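## Task

Shut the bench down following the run record: M06 (clear assay plate, at deck spot N2) is STORE, and M60 (white assay plate, at N1) is DISCARD. Check that M06's lid is on and seated all the way down, then set M06 in the drawer of cooler CD so that it lies flat within the locators of one slot, with its long edge running across the drawer. Close CD's drawer completely; its lamp stays lit until the drawer is shut. Drop M60 into the yellow waste bin W1. Latch the tip box lid by pushing its front edge fully down. Look at tip rack TR from close up: if it is empty, put it in the blue clean-plastics bin W2; if it still has tips, it must sit flat within the locators of its home nest H1. Labware may be released once it is wholly inside a bin, and each bin must stay upright on the bench. Putting the STORE plate, or any plate not marked DISCARD, into a bin is a failure. Plates missing from the record must stay exactly as found. CD's housing must stay within about a finger's width of its starting spot, neither rotated nor tipped. The tip box must stand level on the bench mat with its insert clicked in. Nothing may rely on the gripper to stay in place: release everything, move the arm away (contact with DONE or its housing is allowed), then press DONE once. The job ends when DONE goes down, and it is better not to press DONE than to press it while a required change is still wrong.

## Robot and tools

Robot: one six-joint arm (URDF name big_yam) with a two-finger parallel gripper and a wrist camera. Joint order, used everywhere: waist (joint1), shoulder (joint2), elbow (joint3), wrist pitch (joint4), wrist yaw (joint5), wrist roll (joint6). Stated ranges in rad: waist -2.880 to 2.880, shoulder 0.000 to 3.142, elbow 0.000 to 3.019, wrist pitch -1.693 to 1.571, wrist yaw -1.571 to 1.571, wrist roll -2.094 to 2.094; real ends may differ by up to 0.019 rad.

Scene frame: origin on the table surface under the arm base, +z up, +y to the left when facing along +x. The base may be slightly tilted. The pinch link sits between the finger pads about 1 cm behind the fingertips; fingers point along its +z and close along its y.

Stations: TB4 is the tip box, located between DONE and W2, and TR looks much like it. CD, the tip box and both bins are loose on the bench. DONE is a green key that must be pushed until it latches. Loose objects may occasionally get nudged by something else. Very small commanded motions (a few mm) may not move the hand at all.

execute_actions(actions): a list of actions, each a table of at most 15 rows; each row lasts one control step of 1/30 s, and a short table repeats its final row until 15 steps are used. A row has 7 numbers in [-1, 1]: six joint displacements in the order above, then the gripper opening. Optionally 6 more numbers in 0 to 1 follow (13 total): per-joint stiffness scales multiplying that joint's position gain, in effect until changed. The joint numbers are offsets measured from the joint angles at the start of that action (not from the previous row); for the first action in a call, from the last reported angles. Scale: 1.0 equals 1.264 rad waist, 1.32 shoulder, 1.276 elbow, 1.83 wrist pitch, 1.686 wrist yaw, 2.022 wrist roll. The opening is absolute: +1 fully open, -1 closed. An action asking any joint to exceed its range outward by more than 0.019 rad is rejected; if the first action fails that check, or any action is malformed, the whole call does nothing. A joint pushed to its real end stops there and the result says "joint sent to its limit". An empty list just returns state and images.

move(target, speed, blocking): target is one 7-to-13-number row in the same format, but its offsets are measured from the Joint positions in the most recent result that lists them. All joints follow paths that finish together, so the hand travels on a curve; duration is 0.5 to 10 s, paths longer than 10 s are cut short. speed is the top rad/s of the joint with the longest path, 0.01 to 2, default 0.5. Moves do not avoid obstacles; faster moves and targets set deeper past a contact hit and press harder. The "move:" line reports the ending (done, off_target, moving, held, fault), limits=held or limits=none, and the joint furthest from target. With blocking=false the result comes after 0.5 s while motion continues; other motion commands are refused until you wait or stop.

wait(seconds): 0 to 10, holds the last command; returns early when a running move finishes. stop(): brakes a running move (needs some distance; fingers keep moving). zoom_image(camera, region): enlarges [x0, y0, x1, y1] pixels, at most 504 by 504, of cam_head_left, cam_head_right, cam_high, cam_low or cam_wrist (each 896x504). read_manual(section): only licence texts. finished_scene(scene): ends the current scene, given its number; cannot be undone.

Result lines: Joint positions and Joint velocities list the six joints (rad, rad/s) then the finger pad gap (m, m/s; 0.094 m fully open). Joint targets shows what the joints are currently driven toward. grip_measured is the opening on the command scale. "joint command not followed" means the clearance check altered or blocked targets; MOTOR HOT appears from 85 °C and an OVER-TEMPERATURE FAULT at 100 °C, when the arm drops.

Motion limits: each joint's target is kept within a lead of its measured angle (waist 0.264, shoulder 0.32, elbow 0.276, wrist pitch 0.33, wrist yaw 0.186, wrist roll 0.522 rad), and targets that would shift the gripper over 70 mm are scaled back, so big changes take several actions. Zero offsets can let the arm sag; to hold it, command back to the desired angles first, then zeros.

Gripping: to hold an object, command an opening roughly 0.03 below grip_measured (less for a lighter hold). Pad force tops out near 50 to 62 N, less on thin parts; readings may be about 1 mm off.

Avoid: dropping or slamming labware, hard collisions, heavy pushing, tipping bins or CD, and anything leaving the table, which ends the scene. Holding loads for long heats motors.

Each tool is called after ">>>" by a JSON object that holds its "api" and its "payload".

## Session

>>> {"api": "execute_actions", "payload": {"actions": []}}

Scene clock: 0.00 s.
grip_measured=+1.000
Joint names: [waist, shoulder, elbow, wrist pitch, wrist yaw, wrist roll]
Joint positions: [ 0.806  1.648  1.183 -0.686  0.722 -0.782  0.094]
Joint velocities: [-0.015 -0.005 -0.007 -0.012 -0.037  0.007  0.   ]
Joint targets: [0.805 1.656 1.200 -0.684 0.721 -0.782]
Joint stiffness scale: [1. 1. 1. 1. 1. 1.]

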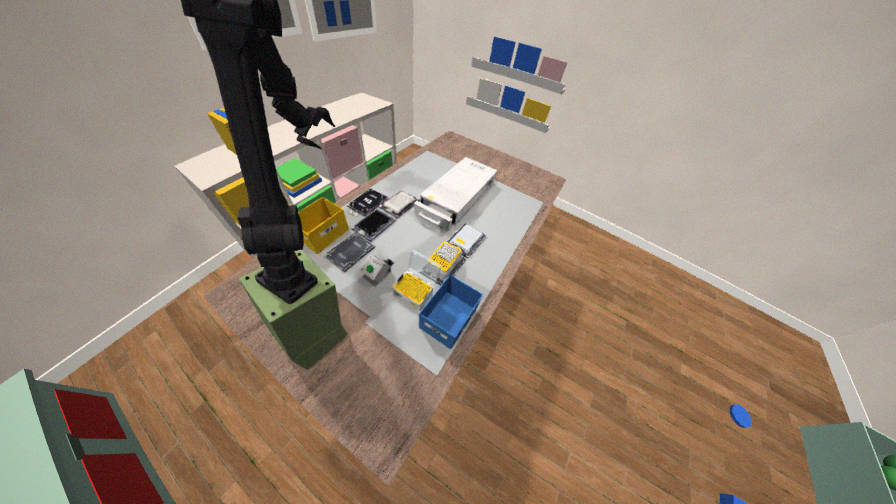

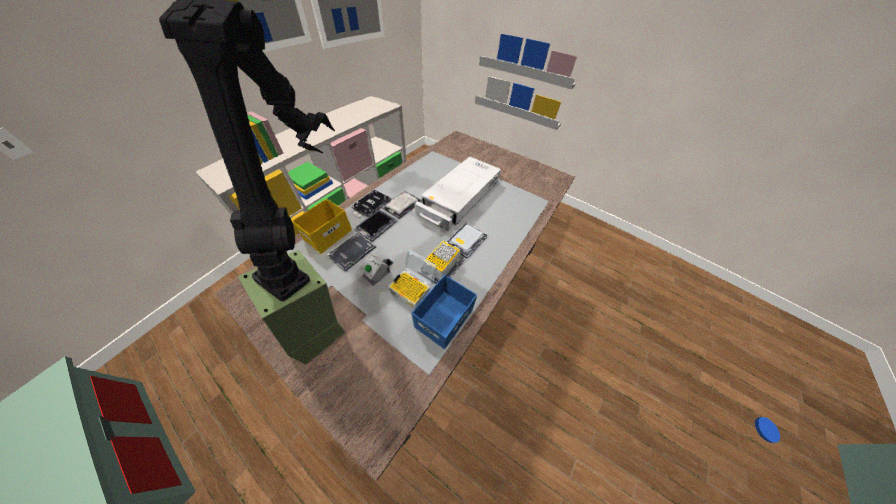

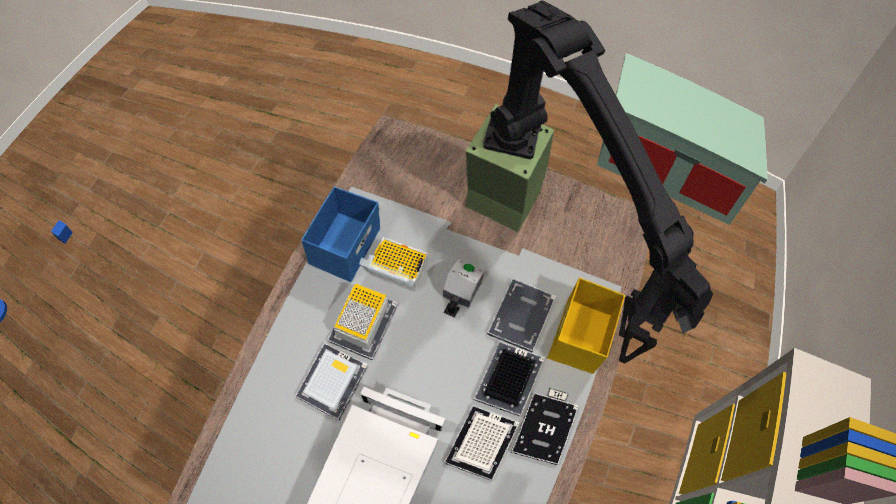

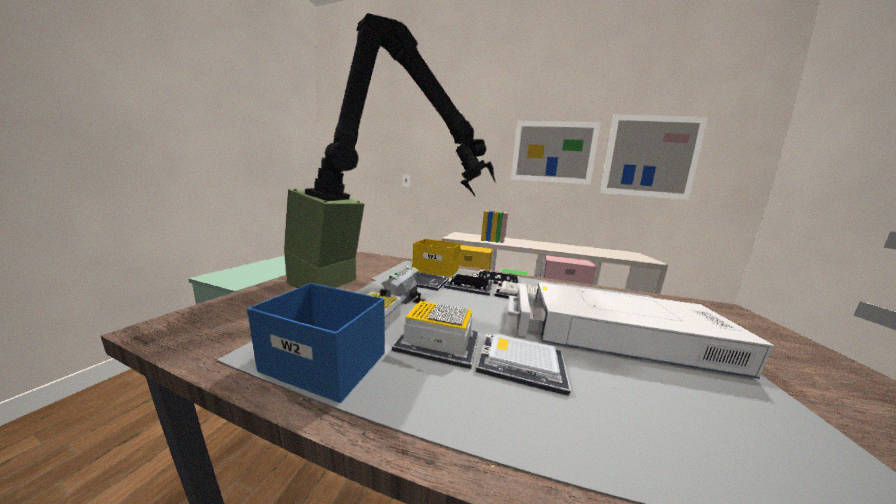

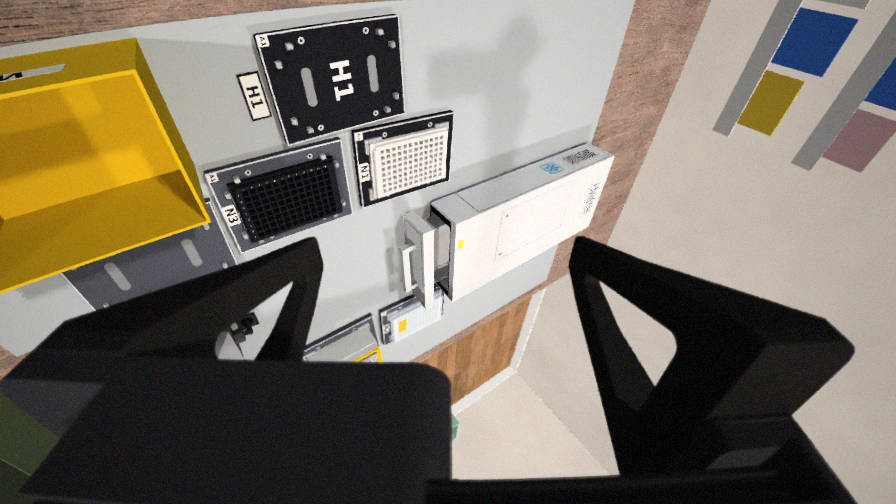

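>>> {"api": "zoom_image", "payload": {"camera": "cam_high", "region": [270, 170, 660, 504]}}

>>> {"api": "zoom_image", "payload": {"camera": "cam_low", "region": [330, 230, 630, 400]}}

Region (270, 170, 660, 504) of cam_high's 896x504 image, scaled by 1.292, with more detail than that image has; it fills the top 432 rows of this view, and the rest is white.

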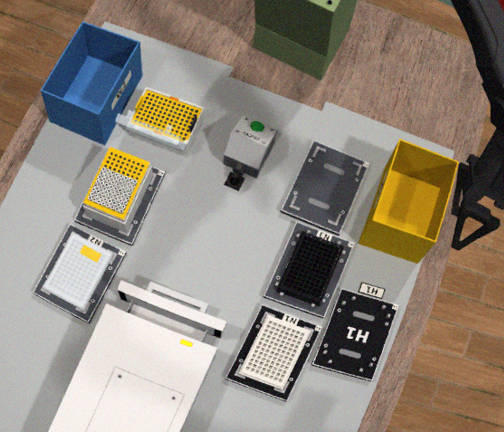

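Region (330, 230, 630, 400) of cam_low's 896x504 image, scaled by 1.680, with more detail than that image has; it fills the top 286 rows of this view, and the rest is white.

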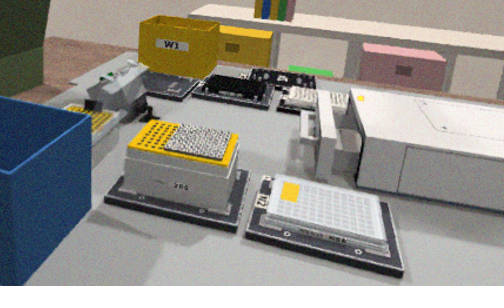

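>>> {"api": "move", "payload": {"target": [-0.6377,0,0,0.112,-0.428,0.3867,1], "speed": 0.6}}

Scene clock: 25.47 s.
grip_measured=+1.000
Joint names: [waist, shoulder, elbow, wrist pitch, wrist yaw, wrist roll]
Joint positions: [-0.009  1.648  1.183 -0.502  0.002 -0.015  0.094]
Joint velocities: [-0.015 -0.024  0.002  0.007  0.007  0.066  0.   ]
Joint targets: [0.001 1.648 1.183 -0.481 -0.000 0.000]
Joint stiffness scale: [1. 1. 1. 1. 1. 1.]
move: off_target; limits=none; farthest joint: the wrist pitch, 0.021 radians from its target (0.205 radians at the start)

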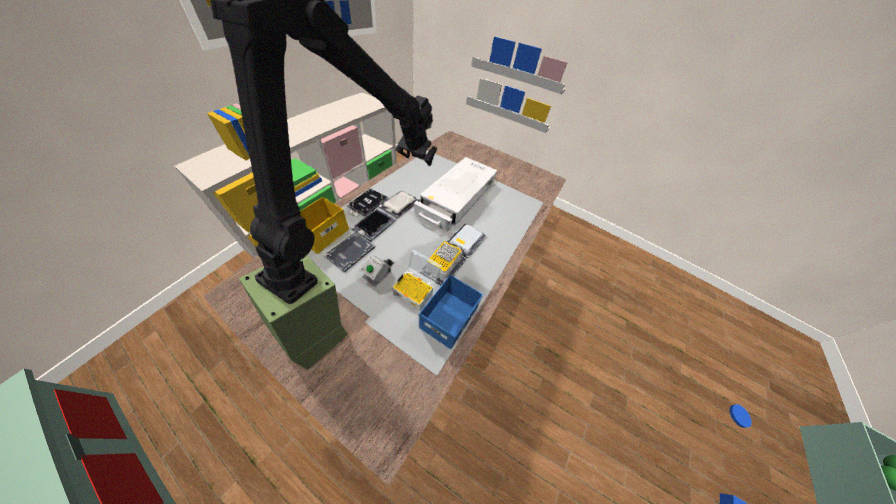

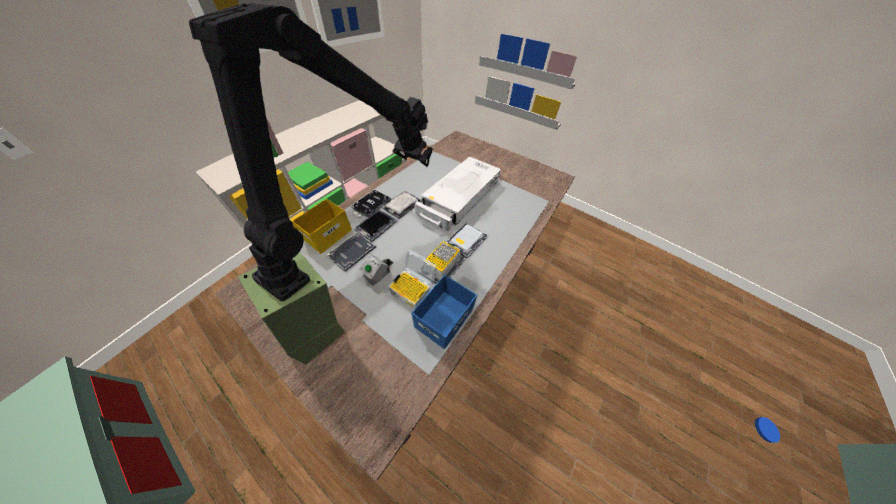

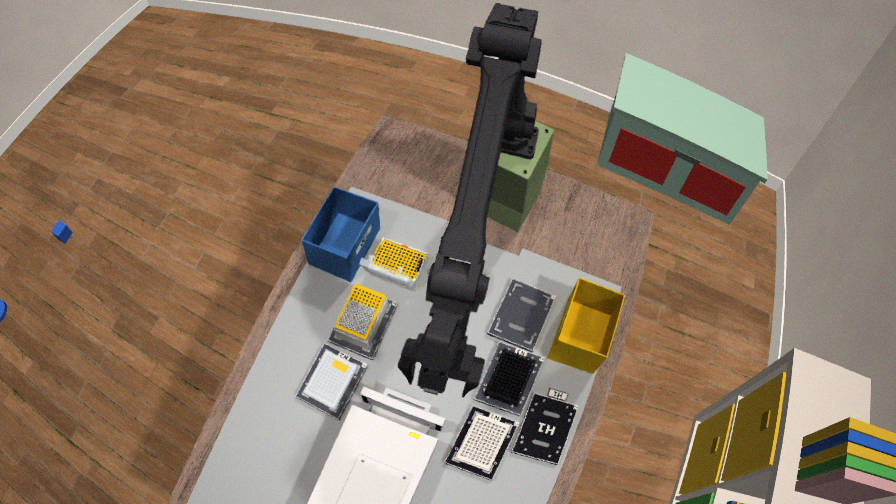

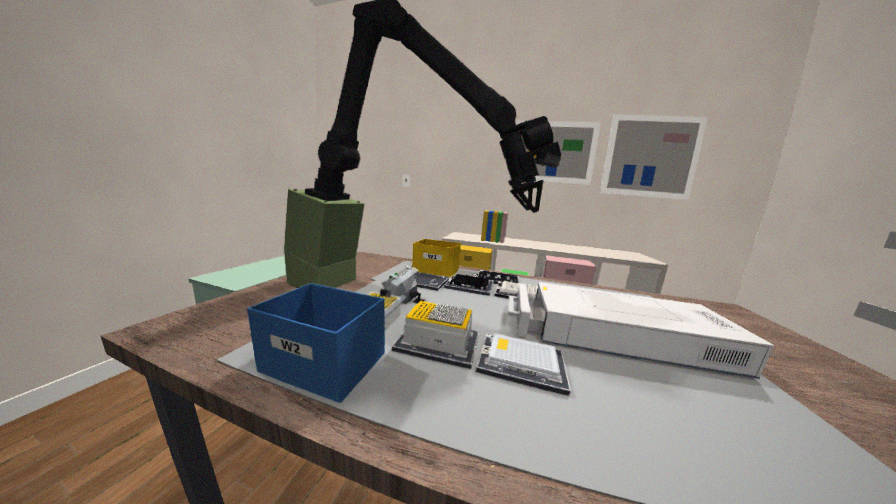

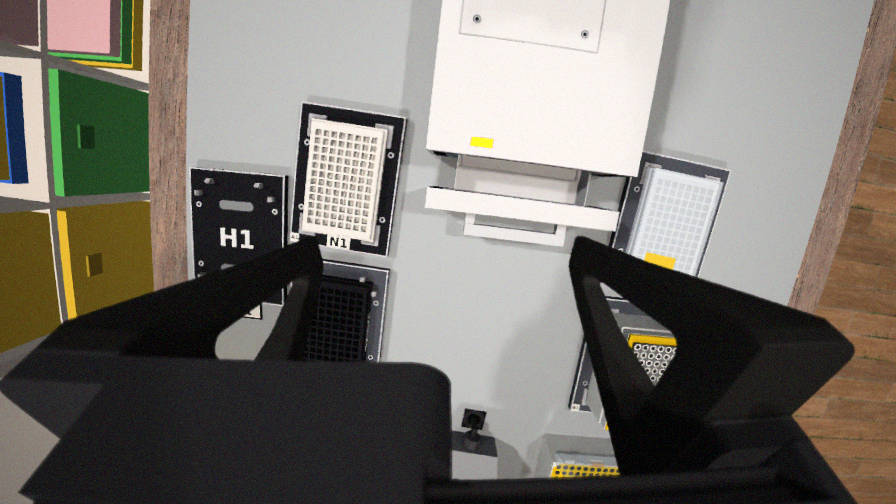

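>>> {"api": "zoom_image", "payload": {"camera": "cam_wrist", "region": [180, 90, 460, 280]}}

>>> {"api": "zoom_image", "payload": {"camera": "cam_wrist", "region": [410, 110, 750, 310]}}

Region (180, 90, 460, 280) of cam_wrist's 896x504 image, scaled by 1.800, with more detail than that image has; it fills the top 342 rows of this view, and the rest is white.

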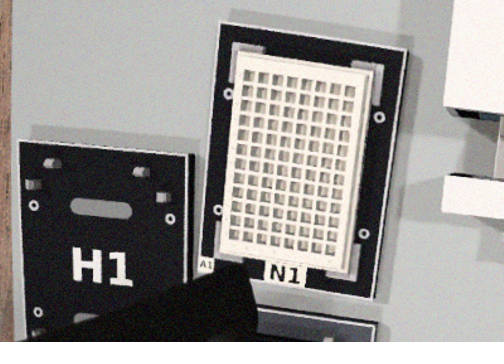

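Region (410, 110, 750, 310) of cam_wrist's 896x504 image, scaled by 1.482, with more detail than that image has; it fills the top 296 rows of this view, and the rest is white.

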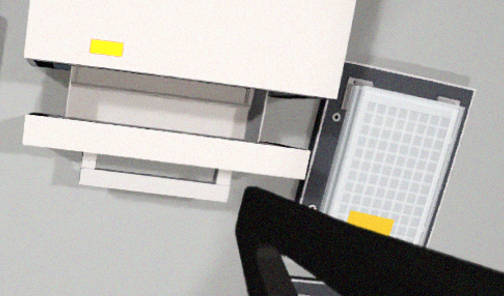

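>>> {"api": "move", "payload": {"target": [0.132,0.546,0.6125,-0.363,0,0.136,1], "speed": 0.5}}

Scene clock: 46.40 s.
grip_measured=+1.000
Joint names: [waist, shoulder, elbow, wrist pitch, wrist yaw, wrist roll]
Joint positions: [ 0.154  2.35   1.928 -1.152  0.002  0.244  0.094]
Joint velocities: [-0.005 -0.005 -0.002 -0.007 -0.022  0.007  0.   ]
Joint targets: [0.157 2.369 1.965 -1.167 0.002 0.260]
Joint stiffness scale: [1. 1. 1. 1. 1. 1.]
move: off_target; limits=none; farthest joint: the elbow, 0.037 radians from its target (0.782 radians at the start)

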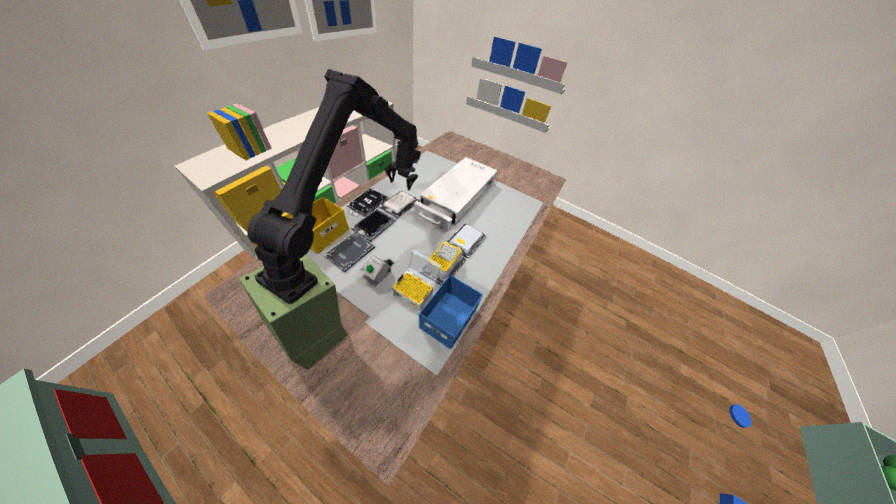

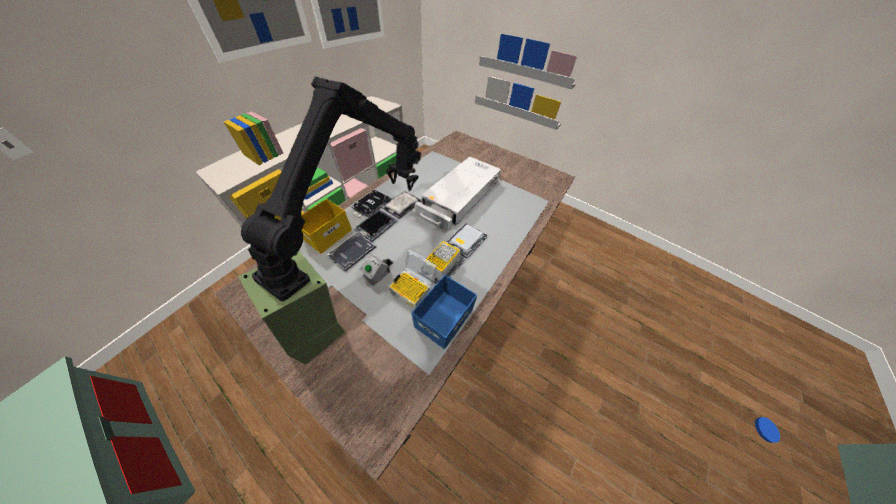

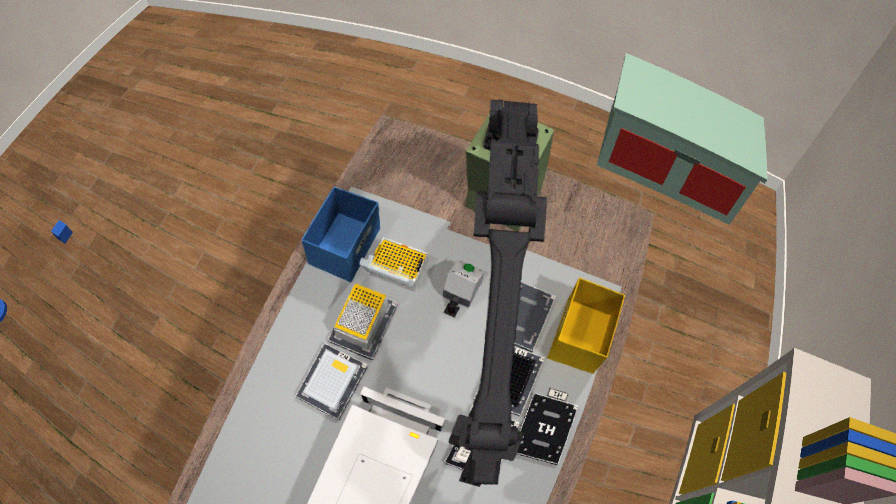

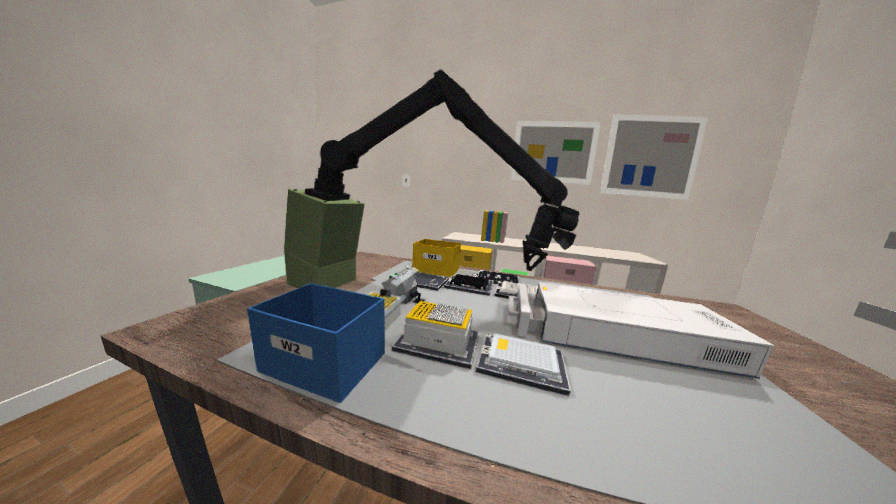

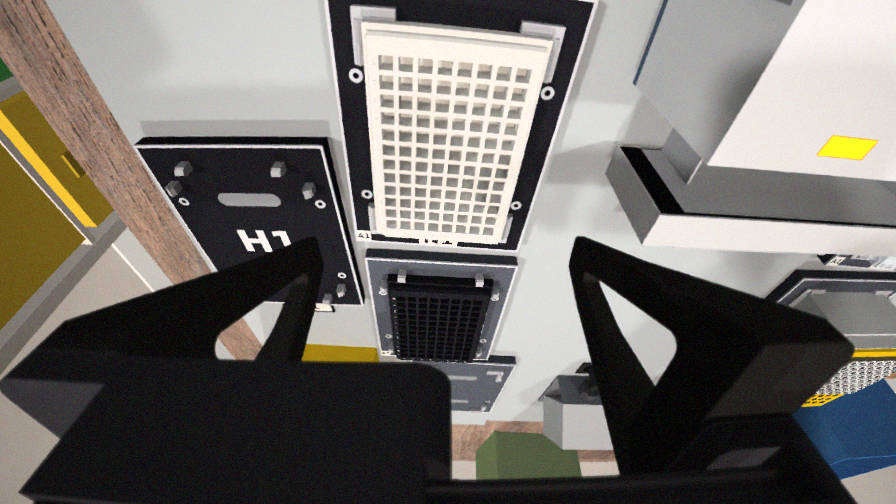

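>>> {"api": "move", "payload": {"target": [0,0.092,0.063,0.034,0,0.043,1], "speed": 0.2}}

Scene clock: 57.23 s.
grip_measured=+1.000
Joint names: [waist, shoulder, elbow, wrist pitch, wrist yaw, wrist roll]
Joint positions: [ 0.154  2.45   1.972 -1.106  0.002  0.316  0.094]
Joint velocities: [-0.005 -0.005 -0.007  0.007 -0.022  0.007  0.   ]
Joint targets: [0.154 2.471 2.008 -1.090 0.002 0.331]
Joint stiffness scale: [1. 1. 1. 1. 1. 1.]
move: off_target; limits=none; farthest joint: the elbow, 0.036 radians from its target (0.081 radians at the start)

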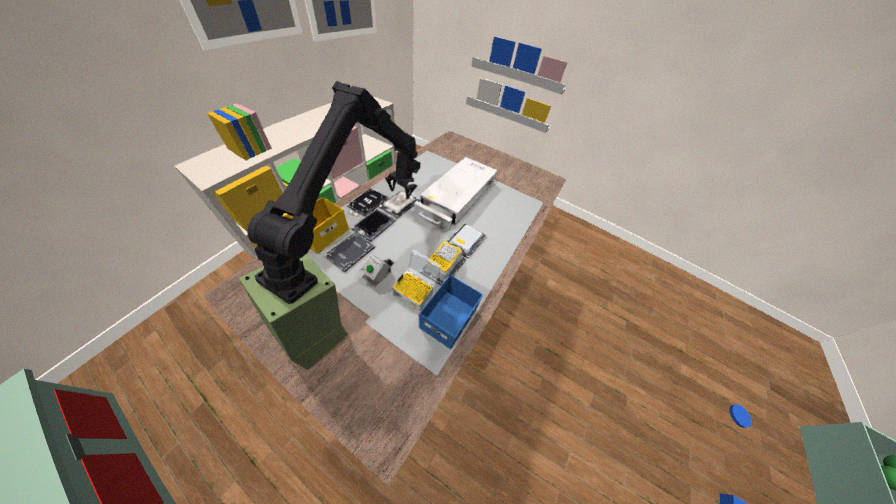

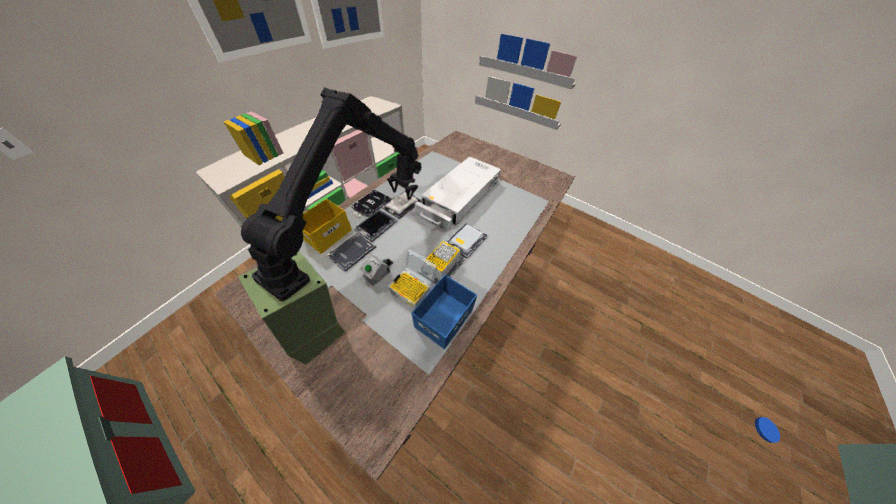

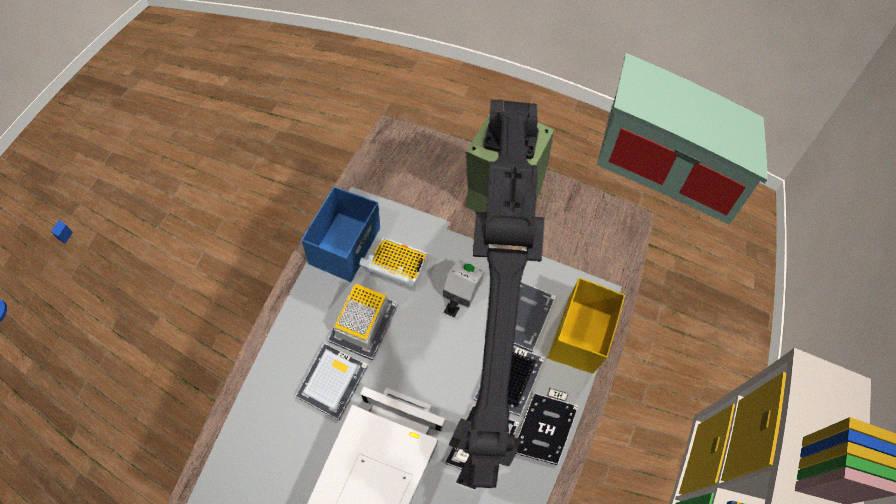

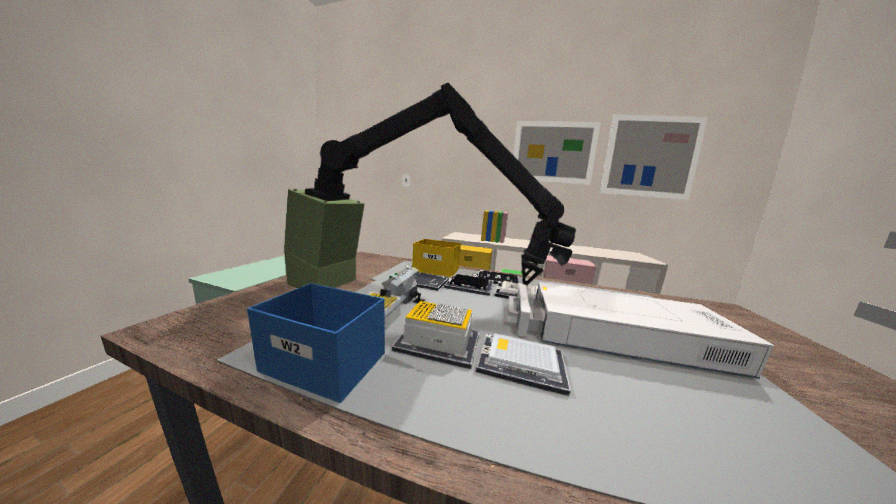

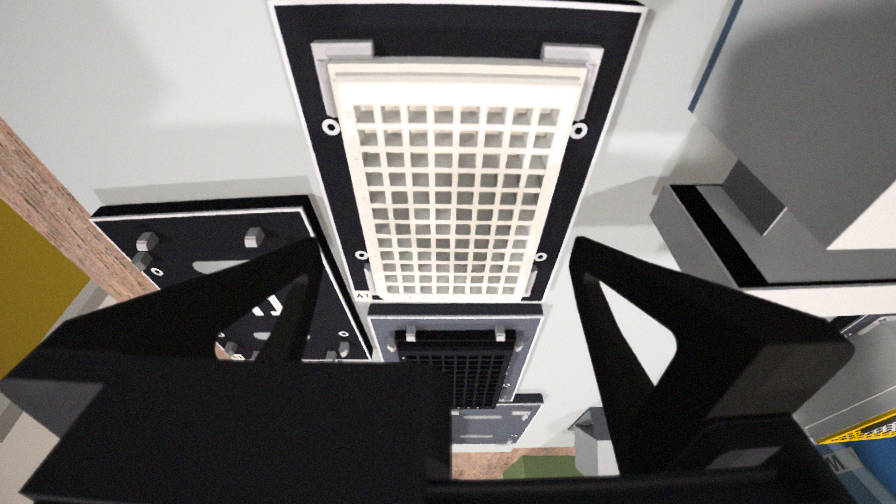

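>>> {"api": "move", "payload": {"target": [0,0.052,0.028,0.042,0,0.007,1], "speed": 0.1}}

Scene clock: 68.10 s.
grip_measured=+1.000
Joint names: [waist, shoulder, elbow, wrist pitch, wrist yaw, wrist roll]
Joint positions: [ 0.154  2.492  1.973 -1.046  0.002  0.317  0.094]
Joint velocities: [-0.005 -0.015 -0.002 -0.012 -0.081 -0.11   0.   ]
Joint targets: [0.154 2.519 2.008 -1.029 0.002 0.330]
Joint stiffness scale: [1. 1. 1. 1. 1. 1.]
move: off_target; limits=none; farthest joint: the elbow, 0.035 radians from its target (0.036 radians at the start)

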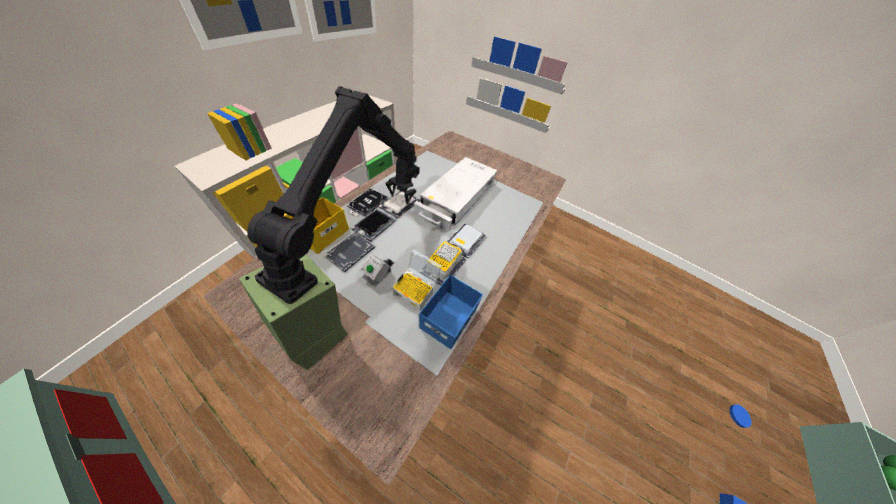

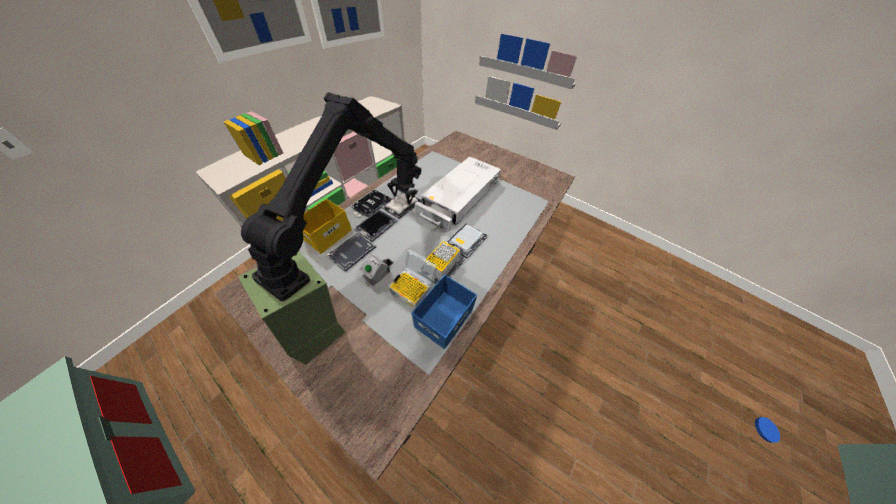

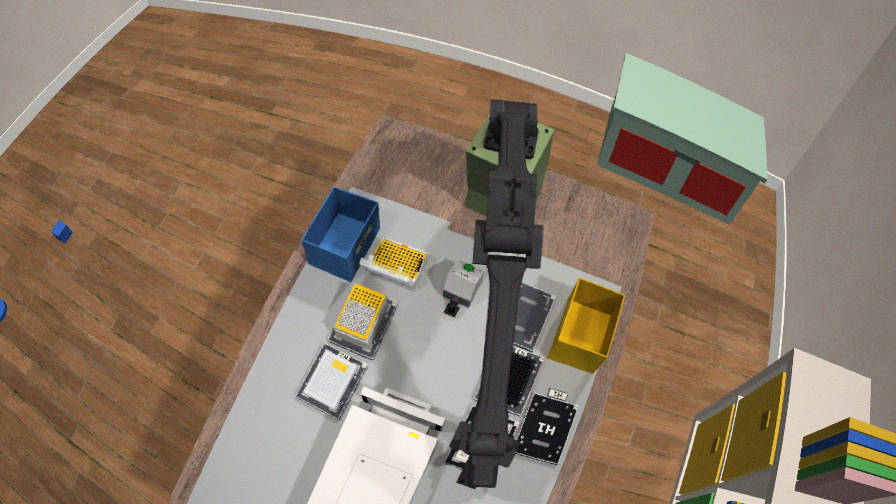

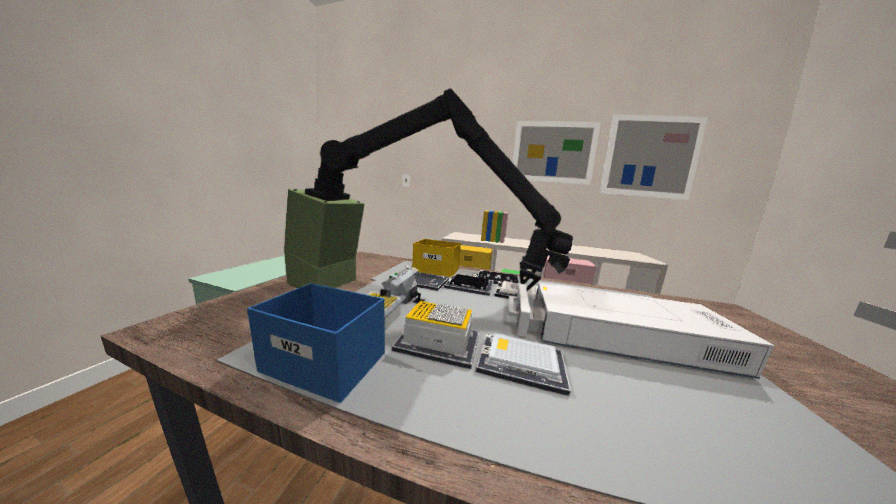

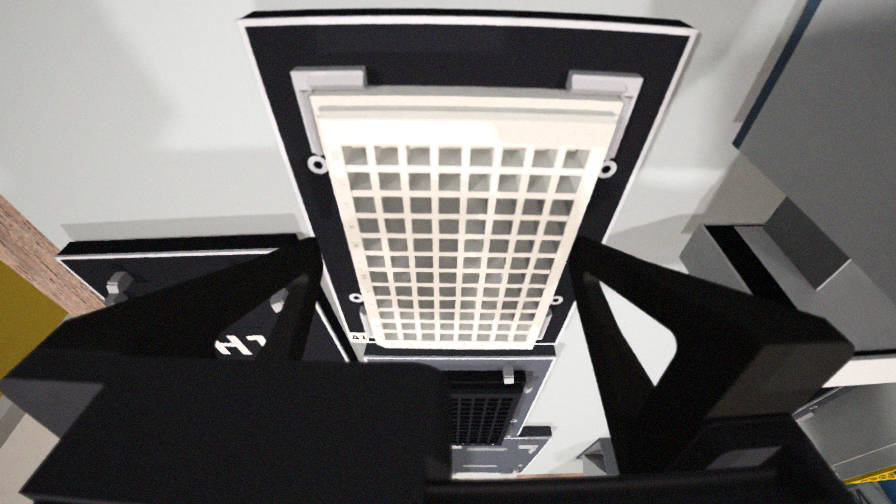

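>>> {"api": "move", "payload": {"target": [-0.011,0.008,0.028,0.009,0,0.006,1], "speed": 0.05}}

Scene clock: 74.63 s.
grip_measured=+1.000
Joint names: [waist, shoulder, elbow, wrist pitch, wrist yaw, wrist roll]
Joint positions: [ 0.154  2.492  1.973 -1.046  0.002  0.317  0.094]
Joint velocities: [-0.015 -0.015  0.002  0.002 -0.022  0.095  0.   ]
Joint targets: [0.140 2.502 2.009 -1.029 0.002 0.329]
Joint stiffness scale: [1. 1. 1. 1. 1. 1.]
move: off_target; limits=none; farthest joint: the elbow, 0.036 radians from its target (0.036 radians at the start)

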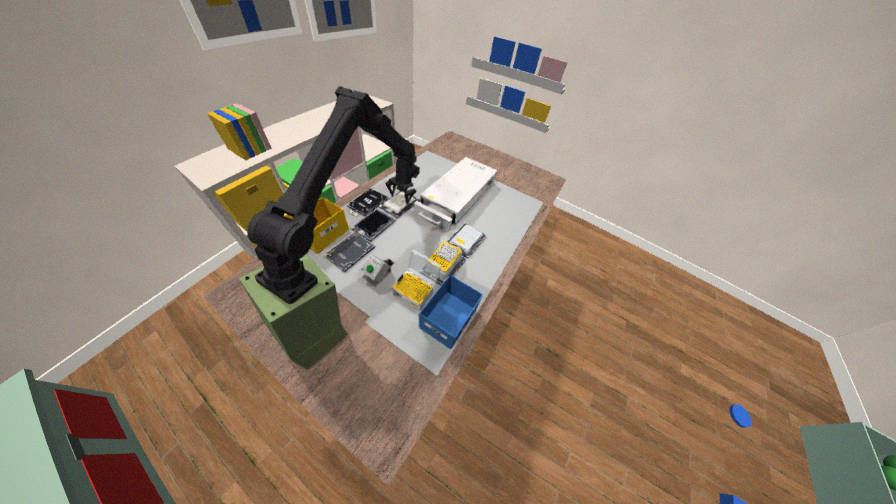

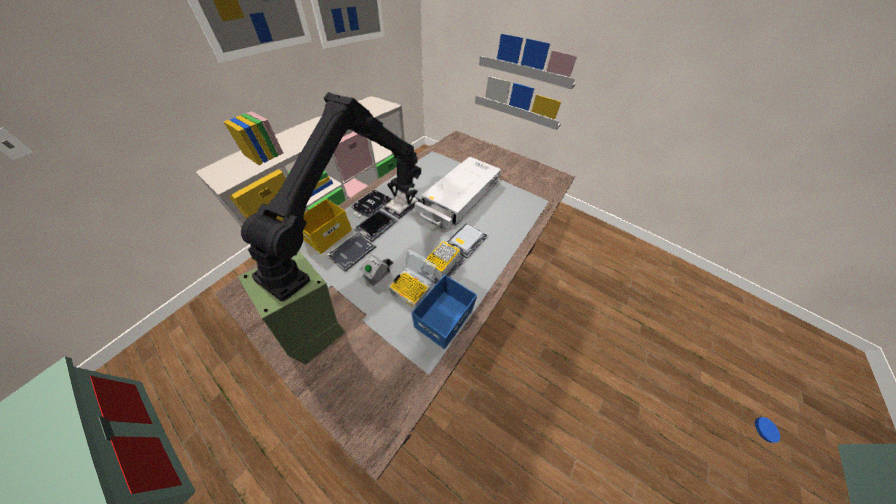

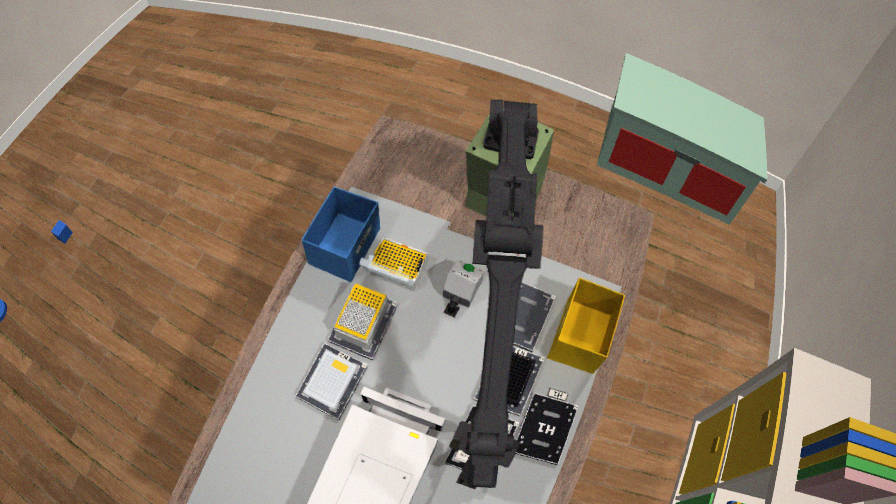

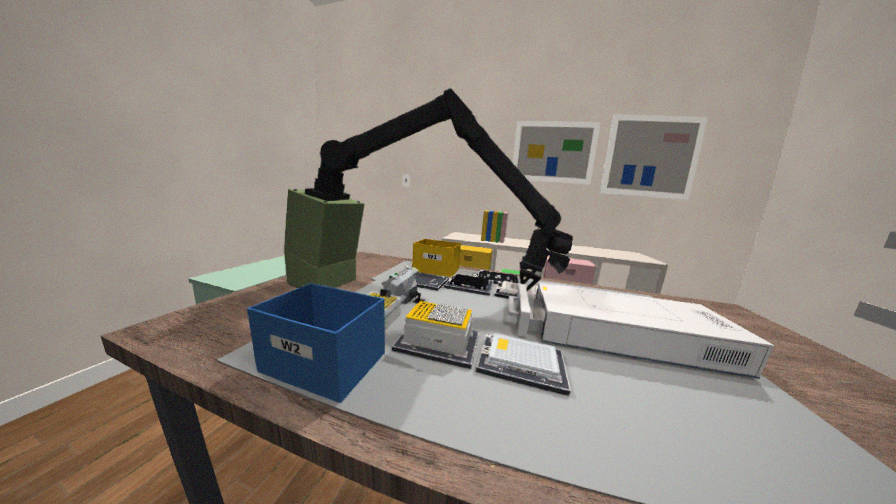

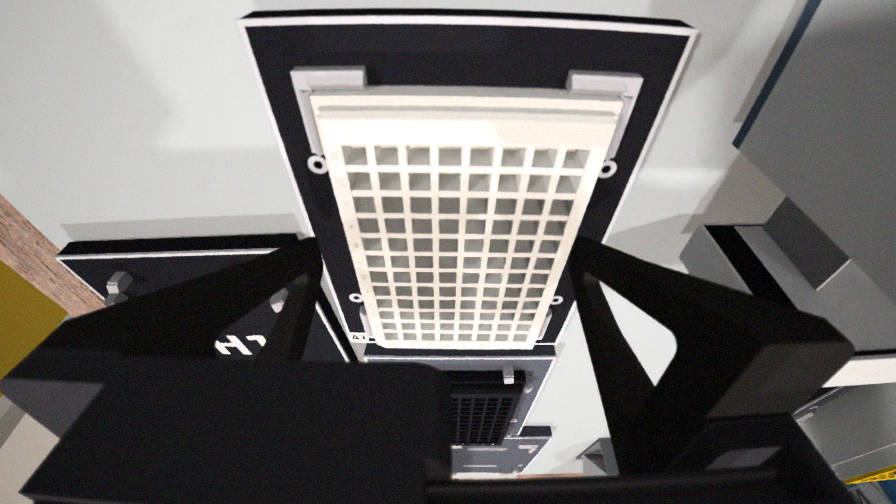

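>>> {"api": "move", "payload": {"target": [-0.0165,0.008,0.028,0.009,0,0.006,1], "speed": 0.05}}

Scene clock: 77.77 s.
grip_measured=+1.000
Joint names: [waist, shoulder, elbow, wrist pitch, wrist yaw, wrist roll]
Joint positions: [ 0.145  2.492  1.973 -1.046  0.002  0.317  0.094]
Joint velocities: [-0.005 -0.024 -0.002 -0.017 -0.007  0.022  0.   ]
Joint targets: [0.133 2.502 2.009 -1.029 0.002 0.329]
Joint stiffness scale: [1. 1. 1. 1. 1. 1.]
move: off_target; limits=none; farthest joint: the elbow, 0.036 radians from its target (0.036 radians at the start)

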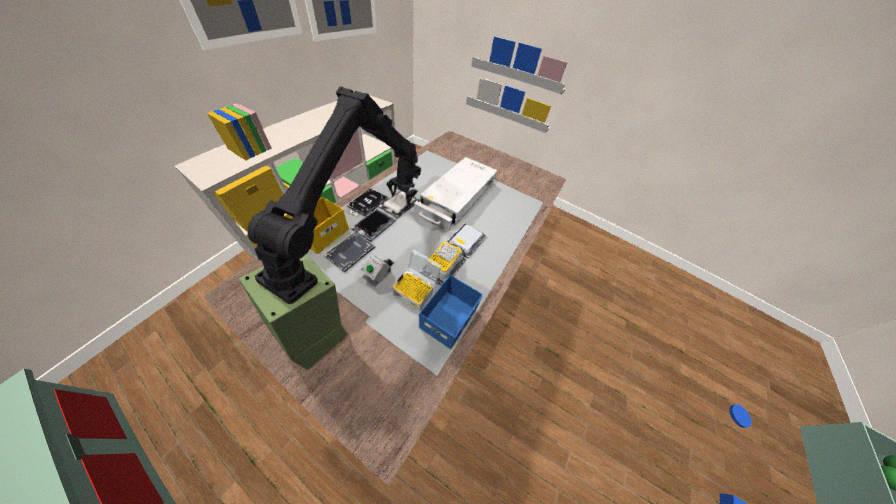

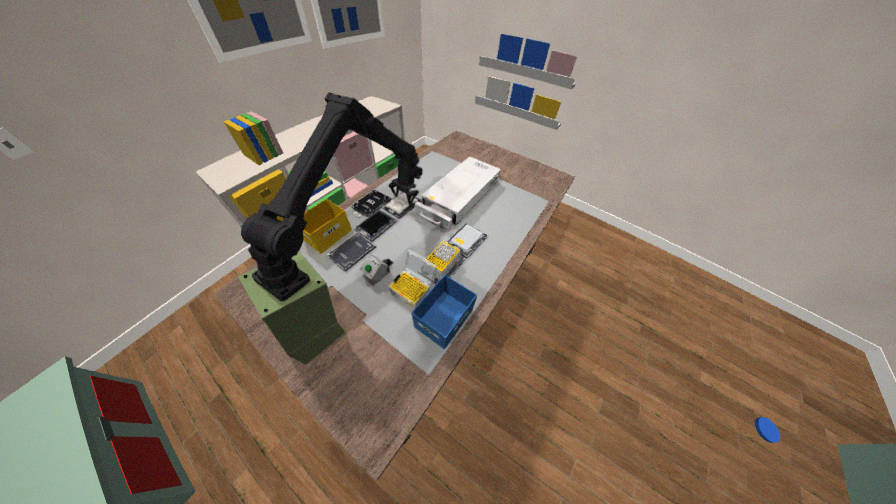

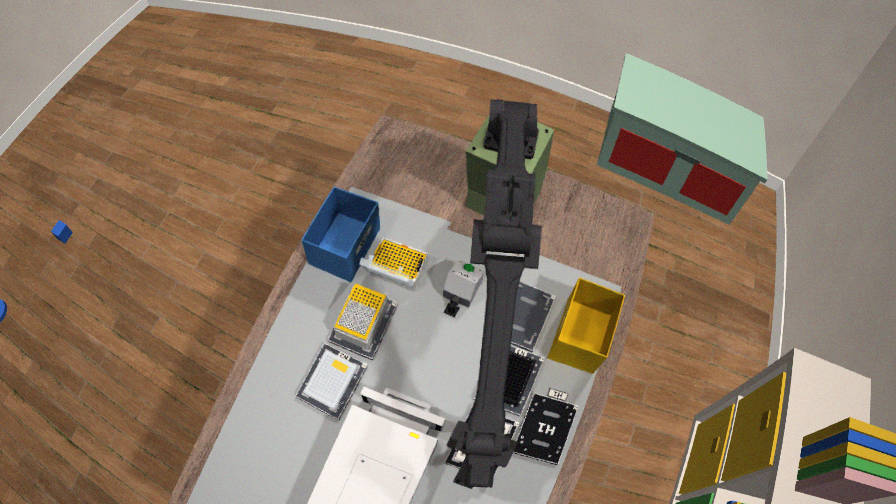

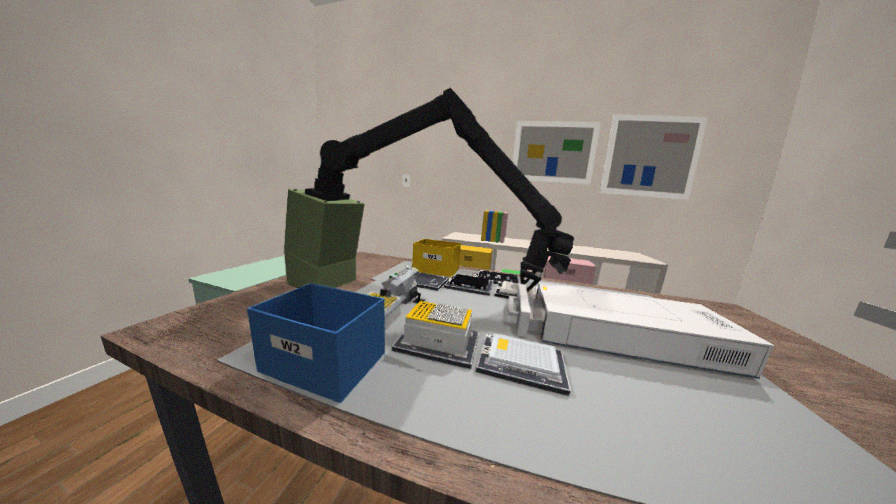

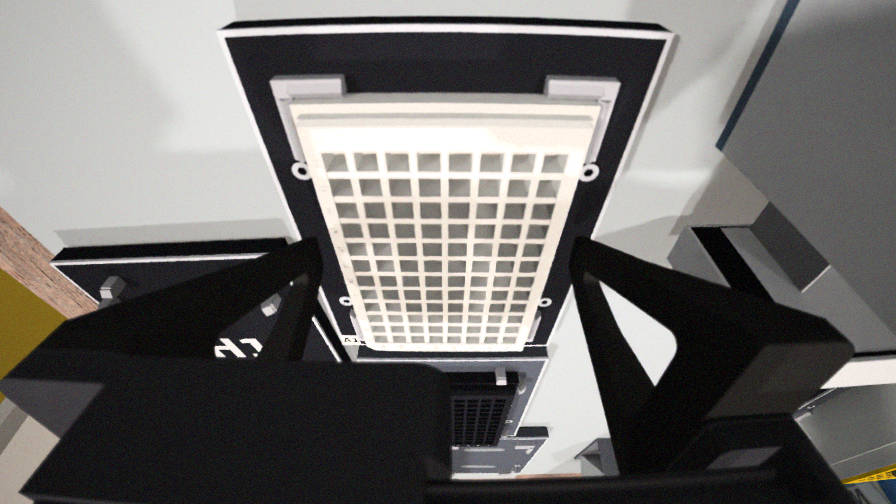

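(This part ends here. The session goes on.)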